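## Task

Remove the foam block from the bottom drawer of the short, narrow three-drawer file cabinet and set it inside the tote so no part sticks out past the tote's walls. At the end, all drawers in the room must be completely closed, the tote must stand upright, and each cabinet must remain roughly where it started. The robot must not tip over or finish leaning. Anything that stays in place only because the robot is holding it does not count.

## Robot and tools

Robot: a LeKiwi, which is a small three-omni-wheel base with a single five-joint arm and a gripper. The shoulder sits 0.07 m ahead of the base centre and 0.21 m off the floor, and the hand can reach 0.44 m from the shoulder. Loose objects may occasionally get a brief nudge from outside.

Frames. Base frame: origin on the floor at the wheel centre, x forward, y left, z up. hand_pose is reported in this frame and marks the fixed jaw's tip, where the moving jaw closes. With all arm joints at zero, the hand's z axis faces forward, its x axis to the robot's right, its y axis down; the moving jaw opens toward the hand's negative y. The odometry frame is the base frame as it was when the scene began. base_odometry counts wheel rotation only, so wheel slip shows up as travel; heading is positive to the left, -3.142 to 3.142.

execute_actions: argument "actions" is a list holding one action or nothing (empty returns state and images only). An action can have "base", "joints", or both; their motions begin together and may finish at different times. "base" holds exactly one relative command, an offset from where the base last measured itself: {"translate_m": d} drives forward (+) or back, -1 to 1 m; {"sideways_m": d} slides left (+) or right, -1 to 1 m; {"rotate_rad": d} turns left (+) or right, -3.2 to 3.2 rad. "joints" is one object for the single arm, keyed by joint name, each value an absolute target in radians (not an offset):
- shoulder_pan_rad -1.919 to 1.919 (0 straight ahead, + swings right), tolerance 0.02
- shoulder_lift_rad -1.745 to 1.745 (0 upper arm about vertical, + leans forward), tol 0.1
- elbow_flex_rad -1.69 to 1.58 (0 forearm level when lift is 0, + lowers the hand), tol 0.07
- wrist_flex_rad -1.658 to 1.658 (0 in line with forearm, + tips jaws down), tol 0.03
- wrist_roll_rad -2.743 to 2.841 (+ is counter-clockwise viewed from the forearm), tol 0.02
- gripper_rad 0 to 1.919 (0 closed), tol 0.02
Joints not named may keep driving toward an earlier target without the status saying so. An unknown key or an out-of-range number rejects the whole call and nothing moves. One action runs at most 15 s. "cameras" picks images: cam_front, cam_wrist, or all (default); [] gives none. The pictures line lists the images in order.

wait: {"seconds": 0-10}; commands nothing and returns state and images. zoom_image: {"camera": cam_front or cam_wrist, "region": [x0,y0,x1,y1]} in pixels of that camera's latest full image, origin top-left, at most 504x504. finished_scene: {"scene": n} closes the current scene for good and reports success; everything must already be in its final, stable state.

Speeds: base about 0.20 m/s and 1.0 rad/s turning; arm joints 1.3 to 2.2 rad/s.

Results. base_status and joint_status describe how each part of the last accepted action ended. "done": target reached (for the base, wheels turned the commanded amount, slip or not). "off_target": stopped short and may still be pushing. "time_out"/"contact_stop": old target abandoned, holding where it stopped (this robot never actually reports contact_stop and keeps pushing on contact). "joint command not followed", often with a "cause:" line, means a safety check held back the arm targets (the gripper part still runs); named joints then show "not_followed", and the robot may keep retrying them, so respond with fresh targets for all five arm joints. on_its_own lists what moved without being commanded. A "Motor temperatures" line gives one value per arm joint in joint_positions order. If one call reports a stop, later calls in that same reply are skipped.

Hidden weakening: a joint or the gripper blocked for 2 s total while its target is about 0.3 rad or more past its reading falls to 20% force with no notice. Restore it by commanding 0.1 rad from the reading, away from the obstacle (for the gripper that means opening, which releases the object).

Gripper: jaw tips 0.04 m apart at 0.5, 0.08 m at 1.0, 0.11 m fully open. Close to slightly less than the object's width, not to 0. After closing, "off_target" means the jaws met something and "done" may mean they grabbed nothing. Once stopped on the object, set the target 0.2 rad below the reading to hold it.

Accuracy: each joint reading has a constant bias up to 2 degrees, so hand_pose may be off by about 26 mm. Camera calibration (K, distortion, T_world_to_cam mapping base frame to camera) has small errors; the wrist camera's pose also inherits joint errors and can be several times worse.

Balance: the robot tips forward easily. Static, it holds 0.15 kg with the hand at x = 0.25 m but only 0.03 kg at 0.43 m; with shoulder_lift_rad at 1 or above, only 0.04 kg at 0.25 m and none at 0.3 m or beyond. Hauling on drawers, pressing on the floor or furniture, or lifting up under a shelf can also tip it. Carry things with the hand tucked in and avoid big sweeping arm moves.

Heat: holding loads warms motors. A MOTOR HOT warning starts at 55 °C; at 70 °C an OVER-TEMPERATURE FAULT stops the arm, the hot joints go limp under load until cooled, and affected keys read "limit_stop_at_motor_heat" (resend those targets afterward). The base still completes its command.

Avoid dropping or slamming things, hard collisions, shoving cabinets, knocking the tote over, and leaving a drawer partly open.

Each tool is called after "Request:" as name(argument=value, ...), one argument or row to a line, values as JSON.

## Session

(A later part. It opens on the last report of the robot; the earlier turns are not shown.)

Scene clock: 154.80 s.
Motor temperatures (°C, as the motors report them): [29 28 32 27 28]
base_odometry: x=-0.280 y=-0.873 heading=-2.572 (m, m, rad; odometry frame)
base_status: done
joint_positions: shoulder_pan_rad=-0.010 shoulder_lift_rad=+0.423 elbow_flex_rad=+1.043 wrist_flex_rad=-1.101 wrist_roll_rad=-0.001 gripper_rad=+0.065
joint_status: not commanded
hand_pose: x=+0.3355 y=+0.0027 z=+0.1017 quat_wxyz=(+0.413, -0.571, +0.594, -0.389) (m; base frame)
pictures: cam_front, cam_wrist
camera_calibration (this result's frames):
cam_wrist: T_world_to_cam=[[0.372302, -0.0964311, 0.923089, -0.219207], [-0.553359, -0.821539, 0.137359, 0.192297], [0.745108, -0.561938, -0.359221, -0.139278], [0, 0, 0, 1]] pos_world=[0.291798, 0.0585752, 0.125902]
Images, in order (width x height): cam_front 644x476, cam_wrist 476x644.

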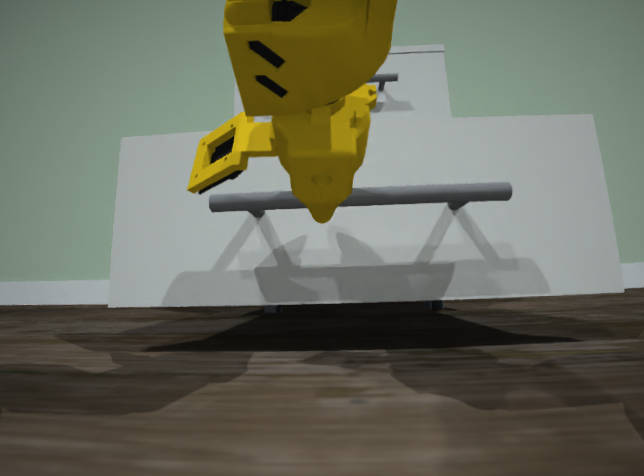

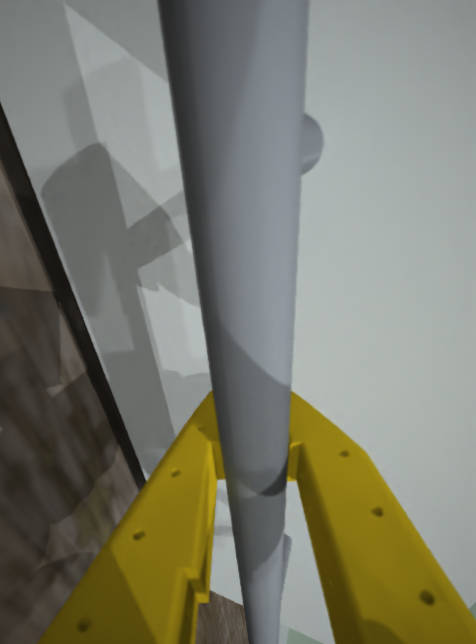

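Request:
execute_actions(
  actions=[
    {"joints":{"gripper_rad":0.8}},
  ],
  cameras=[],
)

Request:
execute_actions(
  actions=[
    {"base":{"translate_m":-0.07}},
  ],
  cameras=[],
)

Request:
execute_actions(
  actions=[
    {"joints":{"shoulder_lift_rad":-0.3,"elbow_flex_rad":-0.1,"wrist_flex_rad":1.3,"wrist_roll_rad":-1.4,"gripper_rad":1.0}},
  ],
  cameras=[],
)

Request:
execute_actions(
  actions=[
    {"base":{"sideways_m":0.055}},
  ],
  cameras=[],
)

Request:
execute_actions(
  actions=[
    {"base":{"translate_m":0.22}},
  ],
)

Scene clock: 165.90 s.
Motor temperatures (°C, as the motors report them): [29 28 32 27 28]
base_odometry: x=-0.280 y=-0.873 heading=-2.572 (m, m, rad; odometry frame)
base_status: not commanded
joint_positions: shoulder_pan_rad=-0.009 shoulder_lift_rad=+0.428 elbow_flex_rad=+1.051 wrist_flex_rad=-1.101 wrist_roll_rad=-0.001 gripper_rad=+0.791
joint_status: all done
hand_pose: x=+0.3335 y=+0.0023 z=+0.0994 quat_wxyz=(+0.409, -0.573, +0.597, -0.385) (m; base frame)
pictures: none
No camera images: the call's "cameras" was empty. Leave "cameras" out to get every camera's image.

Scene clock: 167.17 s.
Motor temperatures (°C, as the motors report them): [29 28 32 27 28]
base_odometry: x=-0.221 y=-0.835 heading=-2.572 (m, m, rad; odometry frame)
base_status: done
joint_positions: shoulder_pan_rad=-0.009 shoulder_lift_rad=+0.428 elbow_flex_rad=+1.051 wrist_flex_rad=-1.101 wrist_roll_rad=-0.001 gripper_rad=+0.793
joint_status: not commanded
hand_pose: x=+0.3335 y=+0.0023 z=+0.0994 quat_wxyz=(+0.409, -0.573, +0.597, -0.385) (m; base frame)
pictures: none
No camera images: the call's "cameras" was empty. Leave "cameras" out to get every camera's image.

Scene clock: 169.37 s.
Motor temperatures (°C, as the motors report them): [29 28 32 27 28]
base_odometry: x=-0.221 y=-0.835 heading=-2.572 (m, m, rad; odometry frame)
base_status: not commanded
joint_positions: shoulder_pan_rad=-0.009 shoulder_lift_rad=-0.264 elbow_flex_rad=-0.060 wrist_flex_rad=+1.297 wrist_roll_rad=-1.393 gripper_rad=+0.993
joint_status: all done
hand_pose: x=+0.3105 y=+0.0097 z=+0.2394 quat_wxyz=(+0.294, -0.066, +0.953, -0.018) (m; base frame)
pictures: none
No camera images: the call's "cameras" was empty. Leave "cameras" out to get every camera's image.

Scene clock: 170.53 s.
Motor temperatures (°C, as the motors report them): [29 28 32 27 28]
base_odometry: x=-0.192 y=-0.881 heading=-2.574 (m, m, rad; odometry frame)
base_status: done
joint_positions: shoulder_pan_rad=-0.007 shoulder_lift_rad=-0.264 elbow_flex_rad=-0.061 wrist_flex_rad=+1.297 wrist_roll_rad=-1.393 gripper_rad=+0.993
joint_status: not commanded
hand_pose: x=+0.3107 y=+0.0094 z=+0.2397 quat_wxyz=(+0.295, -0.065, +0.953, -0.018) (m; base frame)
pictures: none
No camera images: the call's "cameras" was empty. Leave "cameras" out to get every camera's image.

Scene clock: 172.60 s.
Motor temperatures (°C, as the motors report them): [29 28 32 27 28]
base_odometry: x=-0.377 y=-0.999 heading=-2.574 (m, m, rad; odometry frame)
base_status: done
joint_positions: shoulder_pan_rad=-0.007 shoulder_lift_rad=-0.264 elbow_flex_rad=-0.061 wrist_flex_rad=+1.297 wrist_roll_rad=-1.393 gripper_rad=+0.993
joint_status: not commanded
hand_pose: x=+0.3107 y=+0.0094 z=+0.2397 quat_wxyz=(+0.295, -0.065, +0.953, -0.018) (m; base frame)
pictures: cam_front, cam_wrist
camera_calibration (this result's frames):
cam_wrist: T_world_to_cam=[[0.0819438, -0.996171, 0.0304819, -0.0240985], [-0.996578, -0.0815679, 0.0133804, 0.325528], [-0.0108428, -0.0314741, -0.999446, 0.315901], [0, 0, 0, 1]] pos_world=[0.329814, 0.0124891, 0.312104]
Images, in order (width x height): cam_front 644x476, cam_wrist 476x644.

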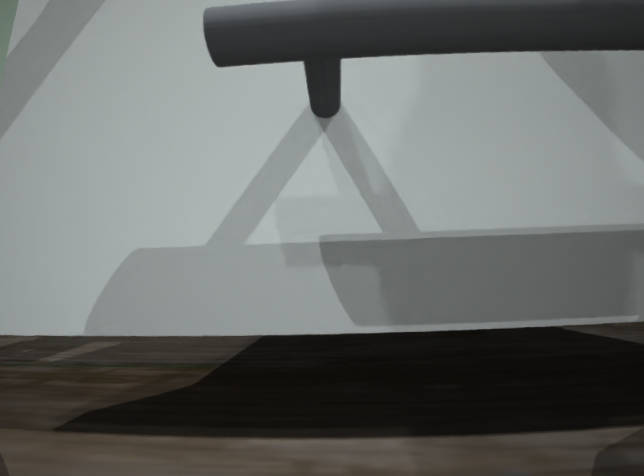

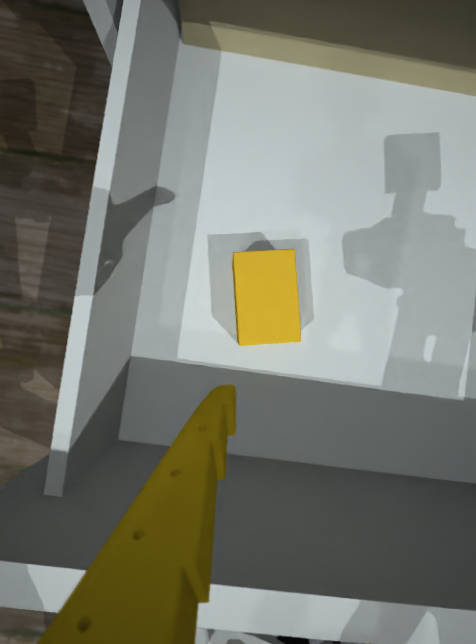

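Request:
execute_actions(
  actions=[
    {"base":{"sideways_m":0.015},"joints":{"shoulder_lift_rad":0.3,"elbow_flex_rad":0.1,"wrist_flex_rad":0.85}},
  ],
)

Scene clock: 185.33 s.
Motor temperatures (°C, as the motors report them): [29 28 32 27 28]
base_odometry: x=-0.369 y=-1.011 heading=-2.576 (m, m, rad; odometry frame)
base_status: done
joint_positions: shoulder_pan_rad=-0.007 shoulder_lift_rad=+0.313 elbow_flex_rad=+0.103 wrist_flex_rad=+0.861 wrist_roll_rad=-1.393 gripper_rad=+0.993
joint_status: all done
hand_pose: x=+0.3295 y=+0.0095 z=+0.1038 quat_wxyz=(+0.146, -0.068, +0.987, -0.009) (m; base frame)
pictures: cam_front, cam_wrist
camera_calibration (this result's frames):
cam_wrist: T_world_to_cam=[[0.0876458, -0.99613, 0.00658687, -0.0207626], [-0.946458, -0.0812094, 0.312444, 0.298577], [-0.3107, -0.0336186, -0.949913, 0.273895], [0, 0, 0, 1]] pos_world=[0.36951, 0.012773, 0.167024]
Images, in order (width x height): cam_front 644x476, cam_wrist 476x644.

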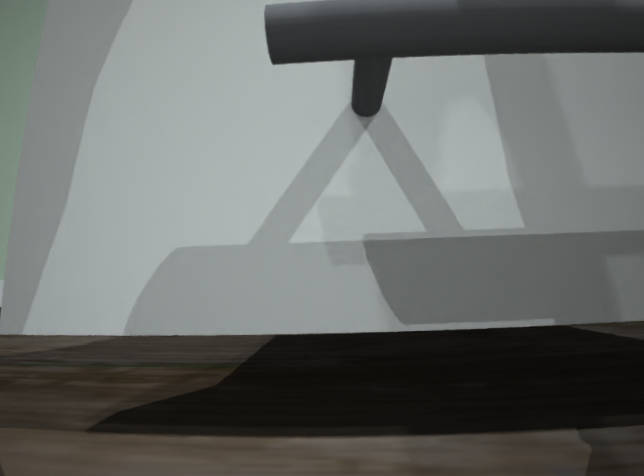

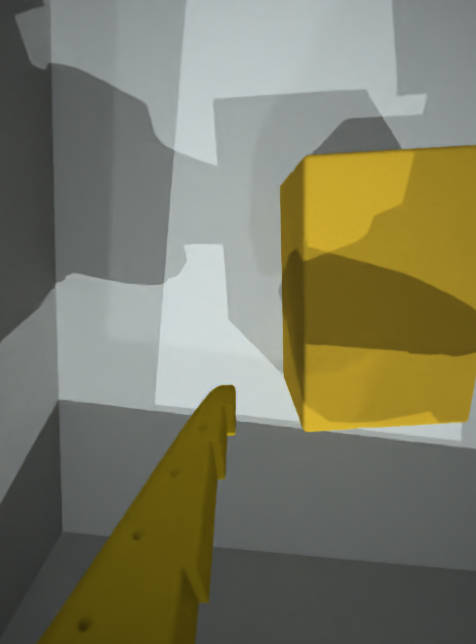

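Request:
execute_actions(
  actions=[
    {"base":{"translate_m":0.025},"joints":{"shoulder_lift_rad":0.42,"elbow_flex_rad":0.08,"wrist_flex_rad":0.75}},
  ],
)

Scene clock: 190.17 s.
Motor temperatures (°C, as the motors report them): [29 28 32 27 28]
base_odometry: x=-0.390 y=-1.024 heading=-2.576 (m, m, rad; odometry frame)
base_status: done
joint_positions: shoulder_pan_rad=-0.007 shoulder_lift_rad=+0.432 elbow_flex_rad=+0.103 wrist_flex_rad=+0.761 wrist_roll_rad=-1.393 gripper_rad=+0.993
joint_status: all done
hand_pose: x=+0.3309 y=+0.0095 z=+0.0802 quat_wxyz=(+0.137, -0.068, +0.988, -0.008) (m; base frame)
pictures: cam_front, cam_wrist
camera_calibration (this result's frames):
cam_wrist: T_world_to_cam=[[0.0877612, -0.996129, 0.00497997, -0.0206308], [-0.94004, -0.0811635, 0.331266, 0.303631], [-0.32958, -0.0337537, -0.943524, 0.257729], [0, 0, 0, 1]] pos_world=[0.372178, 0.0127921, 0.142694]
Images, in order (width x height): cam_front 644x476, cam_wrist 476x644.

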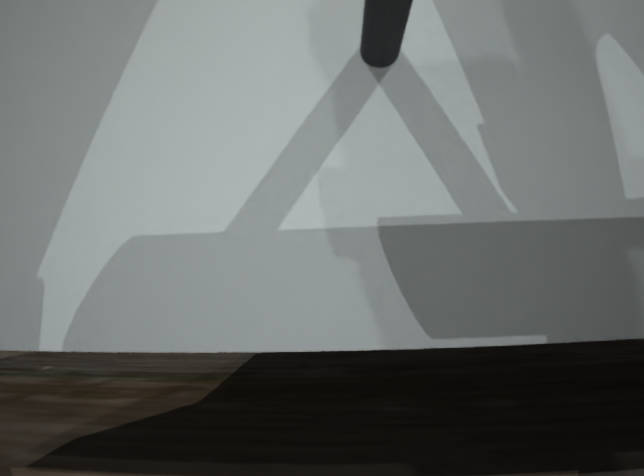

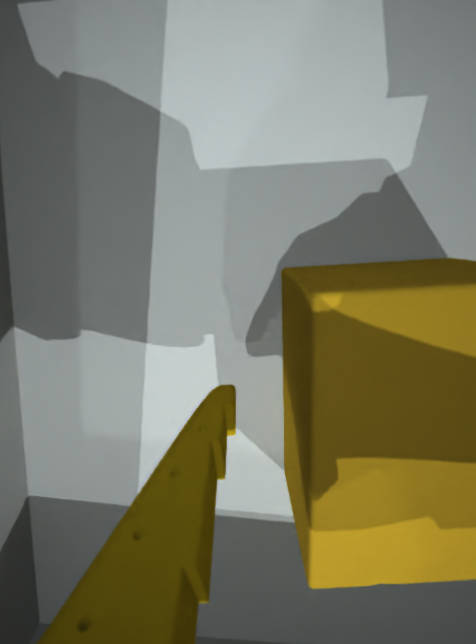

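Request:
execute_actions(
  actions=[
    {"base":{"sideways_m":-0.01},"joints":{"shoulder_lift_rad":0.5,"wrist_flex_rad":0.68}},
  ],
  cameras=["cam_wrist"],
)

Request:
execute_actions(
  actions=[
    {"joints":{"gripper_rad":0.4}},
  ],
  cameras=["cam_wrist"],
)

Scene clock: 196.00 s.
Motor temperatures (°C, as the motors report them): [29 28 32 27 28]
base_odometry: x=-0.395 y=-1.016 heading=-2.574 (m, m, rad; odometry frame)
base_status: done
joint_positions: shoulder_pan_rad=-0.007 shoulder_lift_rad=+0.506 elbow_flex_rad=+0.103 wrist_flex_rad=+0.689 wrist_roll_rad=-1.393 gripper_rad=+0.993
joint_status: all done
hand_pose: x=+0.3321 y=+0.0095 z=+0.0660 quat_wxyz=(+0.136, -0.068, +0.988, -0.008) (m; base frame)
pictures: cam_wrist
camera_calibration (this result's frames):
cam_wrist: T_world_to_cam=[[0.0877687, -0.996129, 0.00485627, -0.0206488], [-0.939531, -0.0811599, 0.332708, 0.309174], [-0.331026, -0.033764, -0.943017, 0.245158], [0, 0, 0, 1]] pos_world=[0.373445, 0.0128011, 0.128423]
Images, in order (width x height): cam_wrist 476x644.

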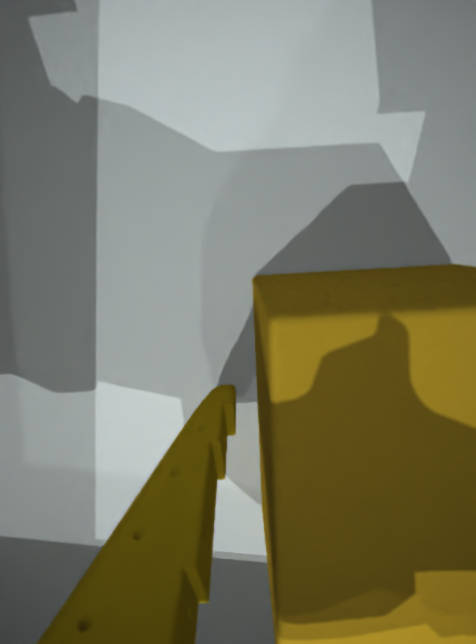

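Scene clock: 196.83 s.
Motor temperatures (°C, as the motors report them): [29 28 32 27 28]
base_odometry: x=-0.395 y=-1.016 heading=-2.574 (m, m, rad; odometry frame)
base_status: not commanded
joint_positions: shoulder_pan_rad=+0.008 shoulder_lift_rad=+0.506 elbow_flex_rad=+0.094 wrist_flex_rad=+0.689 wrist_roll_rad=-1.393 gripper_rad=+0.630
joint_status: gripper_rad off_target (ended at +0.630, target +0.400)
hand_pose: x=+0.3343 y=+0.0054 z=+0.0675 quat_wxyz=(+0.140, -0.060, +0.988, -0.010) (m; base frame)
pictures: cam_wrist
camera_calibration (this result's frames):
cam_wrist: T_world_to_cam=[[0.0724304, -0.997358, 0.00559828, -0.0198339], [-0.943687, -0.0667139, 0.324042, 0.31233], [-0.322812, -0.0287535, -0.946026, 0.24454], [0, 0, 0, 1]] pos_world=[0.375119, 0.00808662, 0.130244]
Images, in order (width x height): cam_wrist 476x644.

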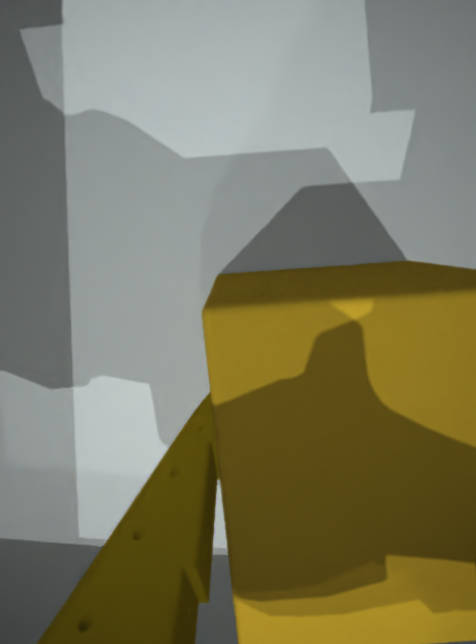

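Request:
execute_actions(
  actions=[
    {"joints":{"gripper_rad":0.43,"shoulder_lift_rad":-0.35,"elbow_flex_rad":-0.1,"wrist_flex_rad":1.3}},
  ],
  cameras=["cam_wrist"],
)

Request:
execute_actions(
  actions=[
    {"base":{"translate_m":-0.2}},
  ],
)

Scene clock: 203.93 s.
Motor temperatures (°C, as the motors report them): [29 28 32 27 28]
base_odometry: x=-0.395 y=-1.016 heading=-2.574 (m, m, rad; odometry frame)
base_status: not commanded
joint_positions: shoulder_pan_rad=+0.008 shoulder_lift_rad=-0.309 elbow_flex_rad=-0.063 wrist_flex_rad=+1.297 wrist_roll_rad=-1.393 gripper_rad=+0.627
joint_status: gripper_rad off_target (ended at +0.627, target +0.430); the others done
hand_pose: x=+0.3093 y=+0.0056 z=+0.2495 quat_wxyz=(+0.316, -0.058, +0.947, -0.022) (m; base frame)
pictures: cam_wrist
camera_calibration (this result's frames):
cam_wrist: T_world_to_cam=[[0.0651722, -0.997298, 0.0338915, -0.0236554], [-0.997272, -0.0662751, -0.0325052, 0.335324], [0.0346635, -0.0316806, -0.998897, 0.311344], [0, 0, 0, 1]] pos_world=[0.325158, 0.0084957, 0.322702]
Images, in order (width x height): cam_wrist 476x644.

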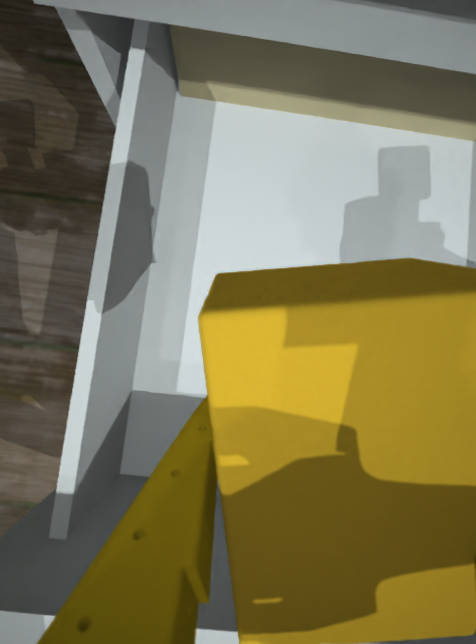

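Scene clock: 205.90 s.
Motor temperatures (°C, as the motors report them): [29 28 32 27 28]
base_odometry: x=-0.227 y=-0.909 heading=-2.575 (m, m, rad; odometry frame)
base_status: done
joint_positions: shoulder_pan_rad=+0.008 shoulder_lift_rad=-0.309 elbow_flex_rad=-0.063 wrist_flex_rad=+1.298 wrist_roll_rad=-1.393 gripper_rad=+0.627
joint_status: not commanded
hand_pose: x=+0.3091 y=+0.0056 z=+0.2494 quat_wxyz=(+0.316, -0.058, +0.947, -0.022) (m; base frame)
pictures: cam_front, cam_wrist
camera_calibration (this result's frames):
cam_wrist: T_world_to_cam=[[0.0652241, -0.997299, 0.0337789, -0.0236239], [-0.99732, -0.0662747, -0.0309762, 0.334755], [0.0331313, -0.031668, -0.998949, 0.311692], [0, 0, 0, 1]] pos_world=[0.325073, 0.0084964, 0.322532]
Images, in order (width x height): cam_front 644x476, cam_wrist 476x644.

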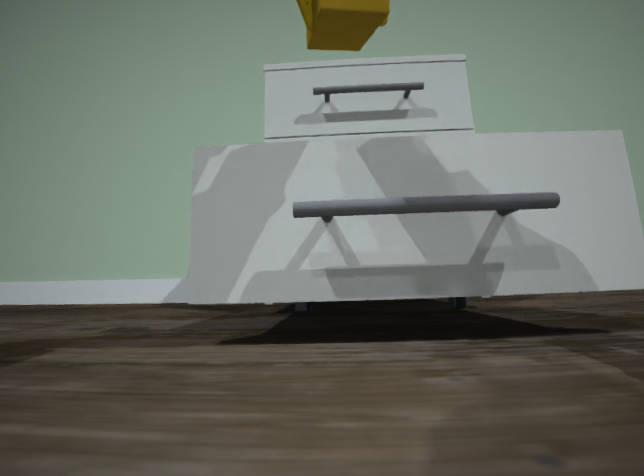

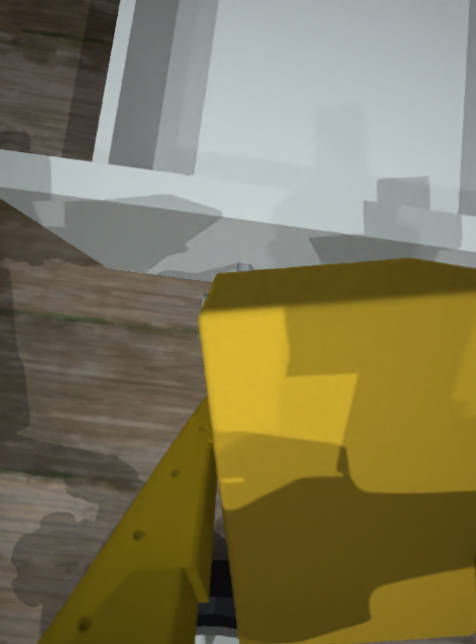

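Request:
execute_actions(
  actions=[
    {"base":{"sideways_m":-0.1},"joints":{"shoulder_pan_rad":-1.6,"shoulder_lift_rad":-0.9,"elbow_flex_rad":0.2,"wrist_flex_rad":1.3}},
  ],
  cameras=[],
)

Request:
execute_actions(
  actions=[
    {"base":{"translate_m":0.45}},
  ],
)

Scene clock: 218.20 s.
Motor temperatures (°C, as the motors report them): [29 28 32 27 28]
base_odometry: x=-0.280 y=-0.825 heading=-2.573 (m, m, rad; odometry frame)
base_status: done
joint_positions: shoulder_pan_rad=-1.592 shoulder_lift_rad=-0.879 elbow_flex_rad=+0.204 wrist_flex_rad=+1.298 wrist_roll_rad=-1.393 gripper_rad=+0.627
joint_status: all done
hand_pose: x=+0.0553 y=+0.1930 z=+0.2960 quat_wxyz=(+0.340, -0.675, +0.580, +0.305) (m; base frame)
pictures: none
No camera images: the call's "cameras" was empty. Leave "cameras" out to get every camera's image.

Scene clock: 221.43 s.
Motor temperatures (°C, as the motors report them): [29 28 32 27 28]
base_odometry: x=-0.659 y=-1.067 heading=-2.573 (m, m, rad; odometry frame)
base_status: done
joint_positions: shoulder_pan_rad=-1.592 shoulder_lift_rad=-0.882 elbow_flex_rad=+0.204 wrist_flex_rad=+1.298 wrist_roll_rad=-1.393 gripper_rad=+0.626
joint_status: not commanded
hand_pose: x=+0.0553 y=+0.1927 z=+0.2965 quat_wxyz=(+0.341, -0.674, +0.580, +0.306) (m; base frame)
pictures: cam_front, cam_wrist
camera_calibration (this result's frames):
cam_wrist: T_world_to_cam=[[0.99526, 0.080634, 0.0543652, -0.0873959], [0.0941386, -0.939081, -0.330553, 0.292155], [0.0243995, 0.334104, -0.94222, 0.286235], [0, 0, 0, 1]] pos_world=[0.0524946, 0.185772, 0.371021]
Images, in order (width x height): cam_front 644x476, cam_wrist 476x644.

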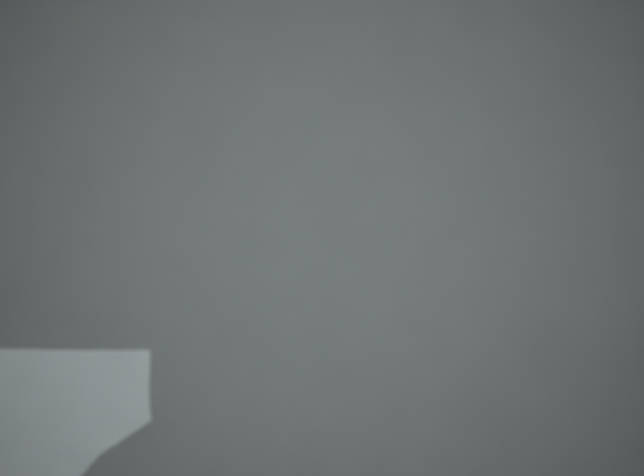

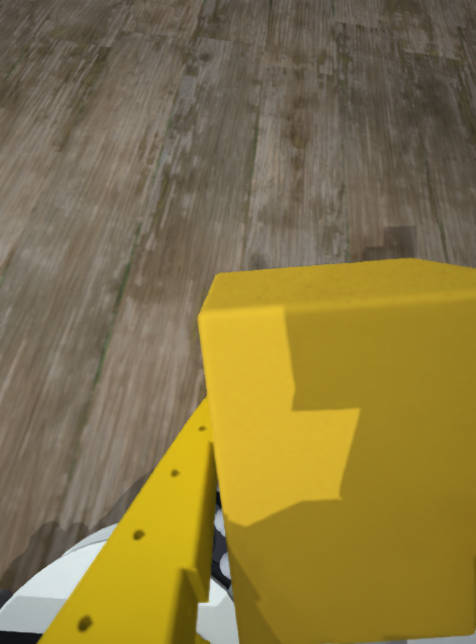

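Request:
execute_actions(
  actions=[
    {"base":{"translate_m":0.105}},
  ],
  cameras=[],
)

Request:
execute_actions(
  actions=[
    {"base":{"translate_m":-0.4}},
  ],
)

Scene clock: 228.57 s.
Motor temperatures (°C, as the motors report them): [29 28 32 27 28]
base_odometry: x=-0.747 y=-1.123 heading=-2.572 (m, m, rad; odometry frame)
base_status: done
joint_positions: shoulder_pan_rad=-1.592 shoulder_lift_rad=-0.882 elbow_flex_rad=+0.204 wrist_flex_rad=+1.298 wrist_roll_rad=-1.393 gripper_rad=+0.626
joint_status: not commanded
hand_pose: x=+0.0553 y=+0.1927 z=+0.2965 quat_wxyz=(+0.341, -0.674, +0.580, +0.306) (m; base frame)
pictures: none
No camera images: the call's "cameras" was empty. Leave "cameras" out to get every camera's image.

Scene clock: 231.53 s.
Motor temperatures (°C, as the motors report them): [29 28 32 27 28]
base_odometry: x=-0.410 y=-0.908 heading=-2.572 (m, m, rad; odometry frame)
base_status: done
joint_positions: shoulder_pan_rad=-1.592 shoulder_lift_rad=-0.882 elbow_flex_rad=+0.204 wrist_flex_rad=+1.298 wrist_roll_rad=-1.393 gripper_rad=+0.626
joint_status: not commanded
hand_pose: x=+0.0553 y=+0.1927 z=+0.2965 quat_wxyz=(+0.341, -0.674, +0.580, +0.306) (m; base frame)
pictures: cam_front, cam_wrist
camera_calibration (this result's frames):
cam_wrist: T_world_to_cam=[[0.99526, 0.080634, 0.0543652, -0.0873959], [0.0941386, -0.939081, -0.330553, 0.292155], [0.0243995, 0.334104, -0.94222, 0.286235], [0, 0, 0, 1]] pos_world=[0.0524946, 0.185772, 0.371021]
Images, in order (width x height): cam_front 644x476, cam_wrist 476x644.

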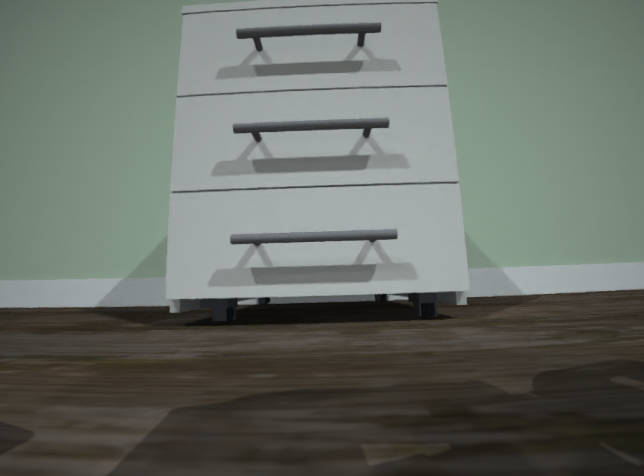

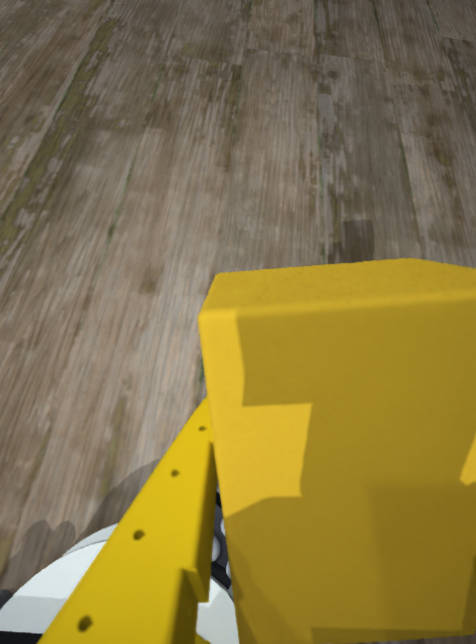

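Request:
execute_actions(
  actions=[
    {"base":{"rotate_rad":-1.87},"joints":{"shoulder_pan_rad":0}},
  ],
  cameras=[],
)

Request:
execute_actions(
  actions=[
    {"base":{"translate_m":1.0}},
  ],
  cameras=["cam_front"],
)

Request:
execute_actions(
  actions=[
    {"base":{"translate_m":0.4}},
  ],
  cameras=["cam_front"],
)

Scene clock: 241.53 s.
Motor temperatures (°C, as the motors report them): [29 28 32 27 28]
base_odometry: x=-0.410 y=-0.908 heading=+1.845 (m, m, rad; odometry frame)
base_status: done
joint_positions: shoulder_pan_rad=-0.009 shoulder_lift_rad=-0.884 elbow_flex_rad=+0.206 wrist_flex_rad=+1.298 wrist_roll_rad=-1.393 gripper_rad=+0.626
joint_status: all done
hand_pose: x=+0.2597 y=+0.0093 z=+0.2964 quat_wxyz=(+0.457, -0.061, +0.887, -0.028) (m; base frame)
pictures: none
No camera images: the call's "cameras" was empty. Leave "cameras" out to get every camera's image.

Scene clock: 247.50 s.
Motor temperatures (°C, as the motors report them): [29 28 32 27 28]
base_odometry: x=-0.681 y=+0.054 heading=+1.845 (m, m, rad; odometry frame)
base_status: done
joint_positions: shoulder_pan_rad=-0.009 shoulder_lift_rad=-0.884 elbow_flex_rad=+0.206 wrist_flex_rad=+1.298 wrist_roll_rad=-1.393 gripper_rad=+0.626
joint_status: not commanded
hand_pose: x=+0.2597 y=+0.0093 z=+0.2964 quat_wxyz=(+0.457, -0.061, +0.887, -0.028) (m; base frame)
pictures: cam_front
Images, in order (width x height): cam_front 644x476.

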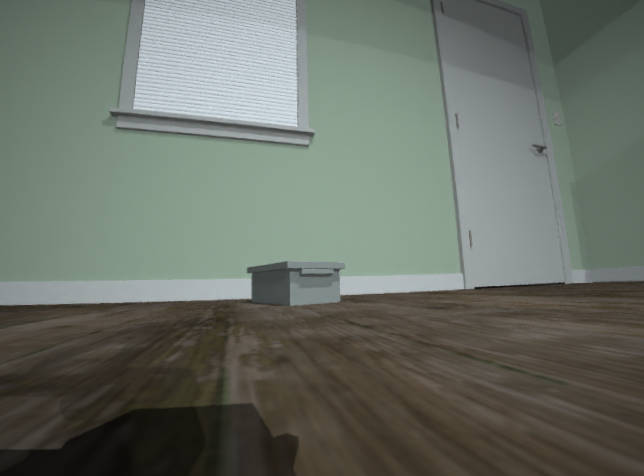

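Scene clock: 250.47 s.
Motor temperatures (°C, as the motors report them): [29 28 32 27 28]
base_odometry: x=-0.789 y=+0.439 heading=+1.845 (m, m, rad; odometry frame)
base_status: done
joint_positions: shoulder_pan_rad=-0.009 shoulder_lift_rad=-0.884 elbow_flex_rad=+0.206 wrist_flex_rad=+1.298 wrist_roll_rad=-1.393 gripper_rad=+0.626
joint_status: not commanded
hand_pose: x=+0.2597 y=+0.0093 z=+0.2964 quat_wxyz=(+0.457, -0.061, +0.887, -0.028) (m; base frame)
pictures: cam_front
Images, in order (width x height): cam_front 644x476.

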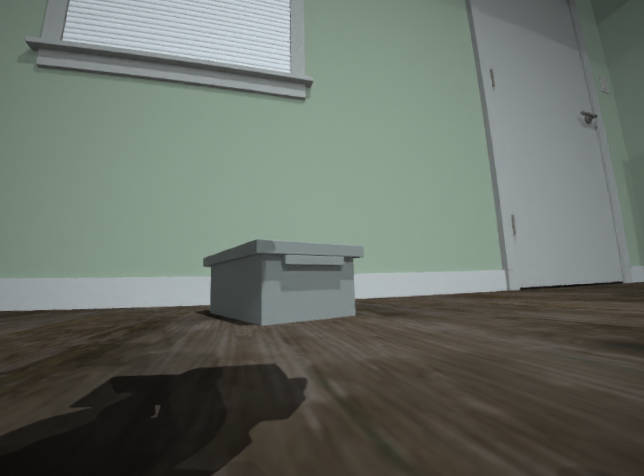

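Request:
execute_actions(
  actions=[
    {"base":{"sideways_m":0.1}},
  ],
  cameras=[],
)

Request:
execute_actions(
  actions=[
    {"base":{"translate_m":0.33},"joints":{"shoulder_lift_rad":-0.1,"elbow_flex_rad":0.0,"wrist_flex_rad":1.2}},
  ],
)

Scene clock: 259.90 s.
Motor temperatures (°C, as the motors report them): [29 28 32 27 28]
base_odometry: x=-0.885 y=+0.412 heading=+1.843 (m, m, rad; odometry frame)
base_status: done
joint_positions: shoulder_pan_rad=-0.009 shoulder_lift_rad=-0.884 elbow_flex_rad=+0.206 wrist_flex_rad=+1.298 wrist_roll_rad=-1.393 gripper_rad=+0.626
joint_status: not commanded
hand_pose: x=+0.2597 y=+0.0093 z=+0.2964 quat_wxyz=(+0.457, -0.061, +0.887, -0.028) (m; base frame)
pictures: none
No camera images: the call's "cameras" was empty. Leave "cameras" out to get every camera's image.

Scene clock: 262.53 s.
Motor temperatures (°C, as the motors report them): [29 28 32 27 28]
base_odometry: x=-0.973 y=+0.729 heading=+1.843 (m, m, rad; odometry frame)
base_status: done
joint_positions: shoulder_pan_rad=-0.009 shoulder_lift_rad=-0.091 elbow_flex_rad=+0.038 wrist_flex_rad=+1.212 wrist_roll_rad=-1.393 gripper_rad=+0.626
joint_status: all done
hand_pose: x=+0.3124 y=+0.0098 z=+0.1882 quat_wxyz=(+0.204, -0.068, +0.977, -0.012) (m; base frame)
pictures: cam_front, cam_wrist
camera_calibration (this result's frames):
cam_wrist: T_world_to_cam=[[0.0878611, -0.996006, 0.0159081, -0.0213896], [-0.976246, -0.082921, 0.200168, 0.286496], [-0.198049, -0.0331172, -0.979632, 0.319172], [0, 0, 0, 1]] pos_world=[0.344782, 0.0130224, 0.255664]
Images, in order (width x height): cam_front 644x476, cam_wrist 476x644.

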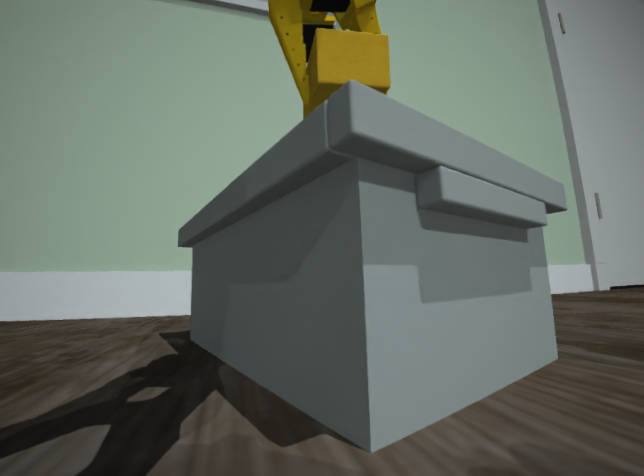

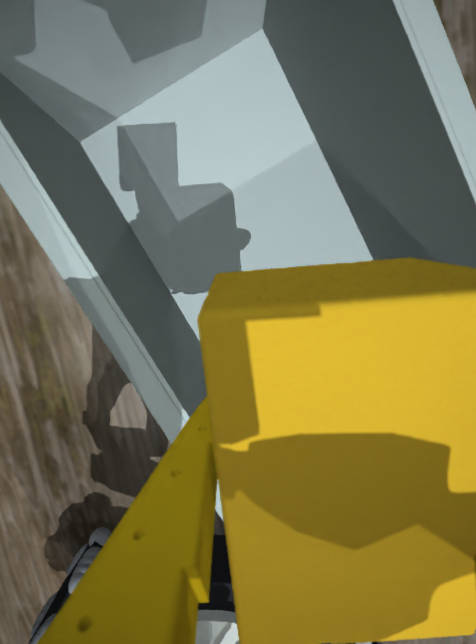

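Request:
execute_actions(
  actions=[
    {"base":{"translate_m":0.065},"joints":{"wrist_roll_rad":-0.9}},
  ],
)

Scene clock: 268.23 s.
Motor temperatures (°C, as the motors report them): [29 28 32 27 28]
base_odometry: x=-0.991 y=+0.792 heading=+1.843 (m, m, rad; odometry frame)
base_status: done
joint_positions: shoulder_pan_rad=-0.009 shoulder_lift_rad=-0.091 elbow_flex_rad=+0.038 wrist_flex_rad=+1.211 wrist_roll_rad=-0.908 gripper_rad=+0.626
joint_status: all done
hand_pose: x=+0.3094 y=+0.0083 z=+0.1869 quat_wxyz=(+0.195, -0.300, +0.932, -0.061) (m; base frame)
pictures: cam_front, cam_wrist
camera_calibration (this result's frames):
cam_wrist: T_world_to_cam=[[0.503676, -0.840765, 0.198557, -0.186693], [-0.855466, -0.453386, 0.250239, 0.240067], [-0.120369, -0.295898, -0.947605, 0.289405], [0, 0, 0, 1]] pos_world=[0.334237, 0.0375121, 0.251237]
Images, in order (width x height): cam_front 644x476, cam_wrist 476x644.

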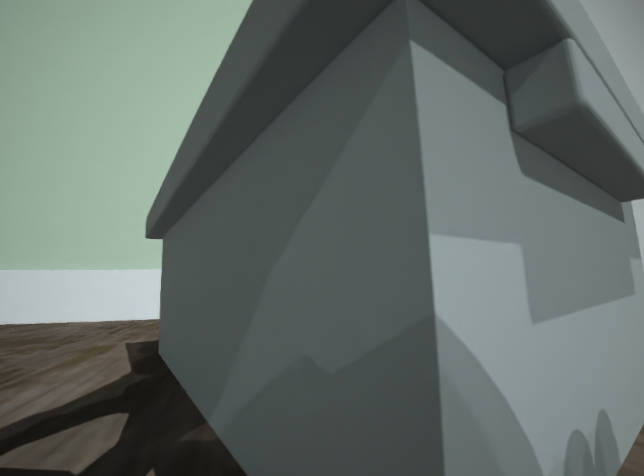

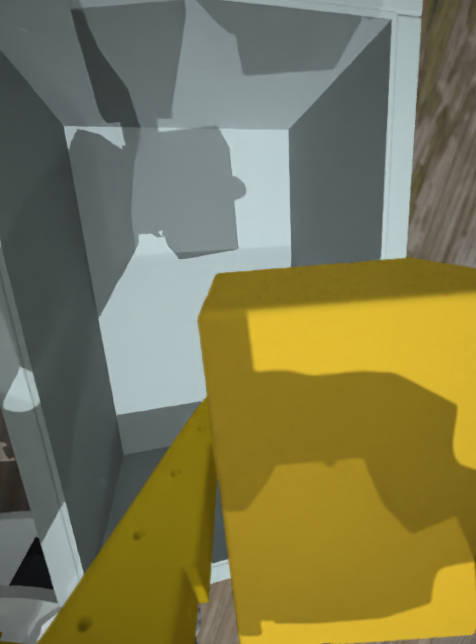

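Request:
execute_actions(
  actions=[
    {"joints":{"shoulder_pan_rad":-0.13,"wrist_roll_rad":-1.03,"shoulder_lift_rad":0.3,"elbow_flex_rad":0.1,"wrist_flex_rad":0.85}},
  ],
)

Scene clock: 274.23 s.
Motor temperatures (°C, as the motors report them): [29 28 32 27 28]
base_odometry: x=-0.991 y=+0.792 heading=+1.843 (m, m, rad; odometry frame)
base_status: not commanded
joint_positions: shoulder_pan_rad=-0.121 shoulder_lift_rad=+0.314 elbow_flex_rad=+0.104 wrist_flex_rad=+0.863 wrist_roll_rad=-1.023 gripper_rad=+0.626
joint_status: all done
hand_pose: x=+0.3235 y=+0.0378 z=+0.1023 quat_wxyz=(+0.142, -0.302, +0.942, -0.027) (m; base frame)
pictures: cam_front, cam_wrist
camera_calibration (this result's frames):
cam_wrist: T_world_to_cam=[[0.525953, -0.843682, 0.10758, -0.149945], [-0.816847, -0.465841, 0.340226, 0.26546], [-0.236927, -0.266819, -0.93417, 0.254938], [0, 0, 0, 1]] pos_world=[0.356106, 0.0651788, 0.16397]
Images, in order (width x height): cam_front 644x476, cam_wrist 476x644.

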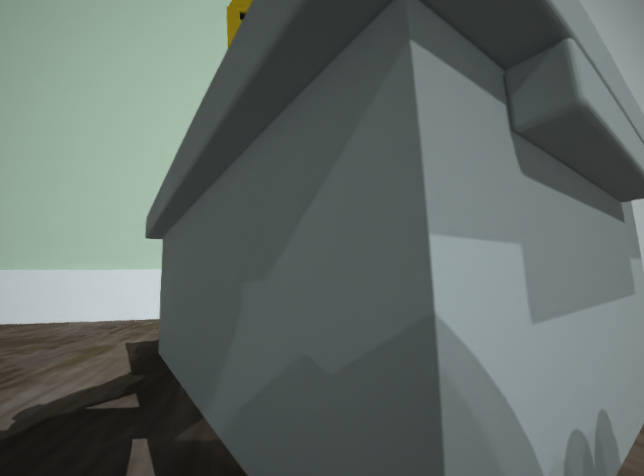

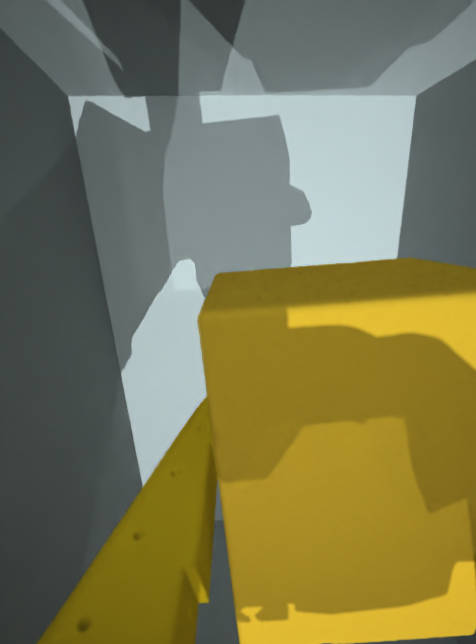

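Request:
execute_actions(
  actions=[
    {"joints":{"shoulder_lift_rad":0.6,"elbow_flex_rad":0.15,"wrist_flex_rad":0.52}},
  ],
  cameras=["cam_wrist"],
)

Request:
execute_actions(
  actions=[
    {"joints":{"gripper_rad":0.85}},
  ],
  cameras=[],
)

Request:
execute_actions(
  actions=[
    {"joints":{"shoulder_lift_rad":-0.3,"elbow_flex_rad":-0.1,"wrist_flex_rad":1.3}},
  ],
)

Scene clock: 281.50 s.
Motor temperatures (°C, as the motors report them): [29 28 32 27 28]
base_odometry: x=-0.991 y=+0.792 heading=+1.843 (m, m, rad; odometry frame)
base_status: not commanded
joint_positions: shoulder_pan_rad=-0.121 shoulder_lift_rad=+0.615 elbow_flex_rad=+0.152 wrist_flex_rad=+0.531 wrist_roll_rad=-1.023 gripper_rad=+0.626
joint_status: all done
hand_pose: x=+0.3227 y=+0.0377 z=+0.0392 quat_wxyz=(+0.134, -0.302, +0.943, -0.026) (m; base frame)
pictures: cam_wrist
camera_calibration (this result's frames):
cam_wrist: T_world_to_cam=[[0.527696, -0.843471, 0.100469, -0.143101], [-0.811025, -0.465135, 0.354806, 0.283717], [-0.252537, -0.268712, -0.929526, 0.200728], [0, 0, 0, 1]] pos_world=[0.356306, 0.0652031, 0.100295]
Images, in order (width x height): cam_wrist 476x644.

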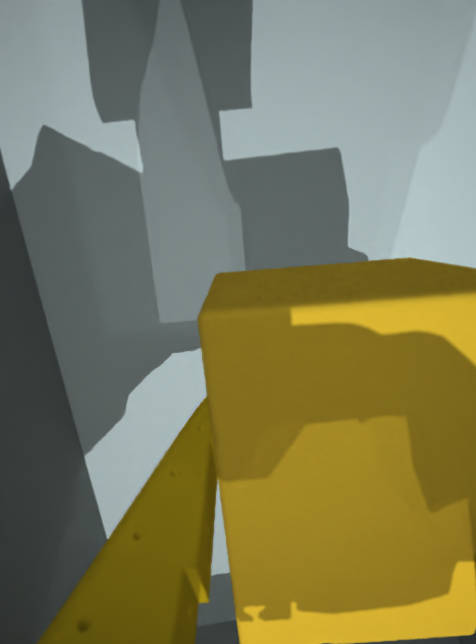

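Scene clock: 282.23 s.
Motor temperatures (°C, as the motors report them): [29 28 32 27 28]
base_odometry: x=-0.991 y=+0.792 heading=+1.843 (m, m, rad; odometry frame)
base_status: not commanded
joint_positions: shoulder_pan_rad=-0.121 shoulder_lift_rad=+0.615 elbow_flex_rad=+0.152 wrist_flex_rad=+0.530 wrist_roll_rad=-1.023 gripper_rad=+0.842
joint_status: all done
hand_pose: x=+0.3230 y=+0.0377 z=+0.0393 quat_wxyz=(+0.134, -0.302, +0.943, -0.026) (m; base frame)
pictures: none
No camera images: the call's "cameras" was empty. Leave "cameras" out to get every camera's image.

Scene clock: 283.43 s.
Motor temperatures (°C, as the motors report them): [29 28 32 27 28]
base_odometry: x=-0.991 y=+0.792 heading=+1.843 (m, m, rad; odometry frame)
base_status: not commanded
joint_positions: shoulder_pan_rad=-0.121 shoulder_lift_rad=-0.260 elbow_flex_rad=-0.064 wrist_flex_rad=+1.297 wrist_roll_rad=-1.023 gripper_rad=+0.843
joint_status: all done
hand_pose: x=+0.3063 y=+0.0357 z=+0.2379 quat_wxyz=(+0.289, -0.292, +0.910, -0.055) (m; base frame)
pictures: cam_front, cam_wrist
camera_calibration (this result's frames):
cam_wrist: T_world_to_cam=[[0.473854, -0.85, 0.230137, -0.170199], [-0.878756, -0.473347, 0.0610801, 0.289916], [0.0570166, -0.231177, -0.97124, 0.294459], [0, 0, 0, 1]] pos_world=[0.318626, 0.0606341, 0.307451]
Images, in order (width x height): cam_front 644x476, cam_wrist 476x644.

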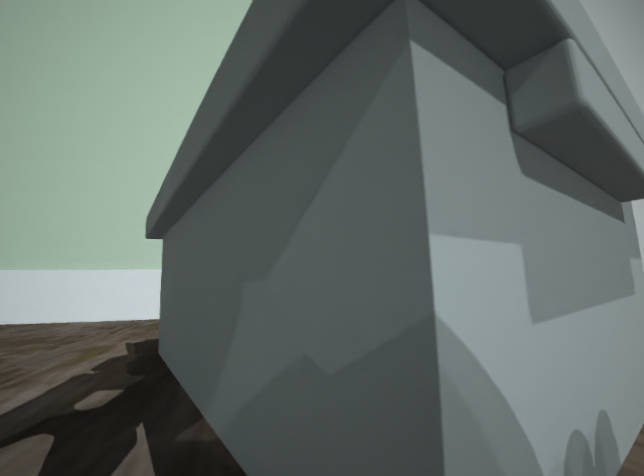

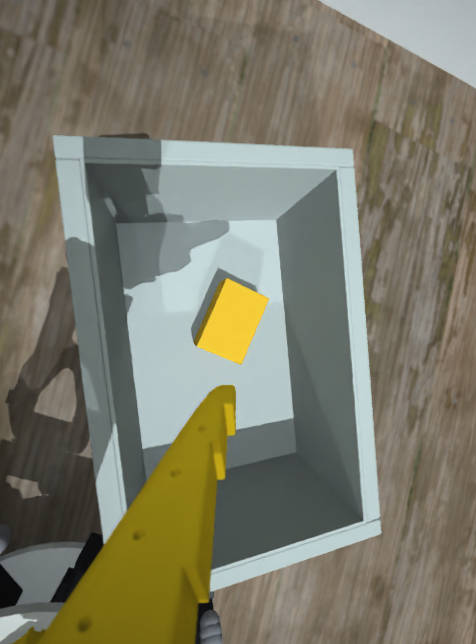

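Request:
finished_scene(
  scene=1,
)

The scene is finished: the task was done.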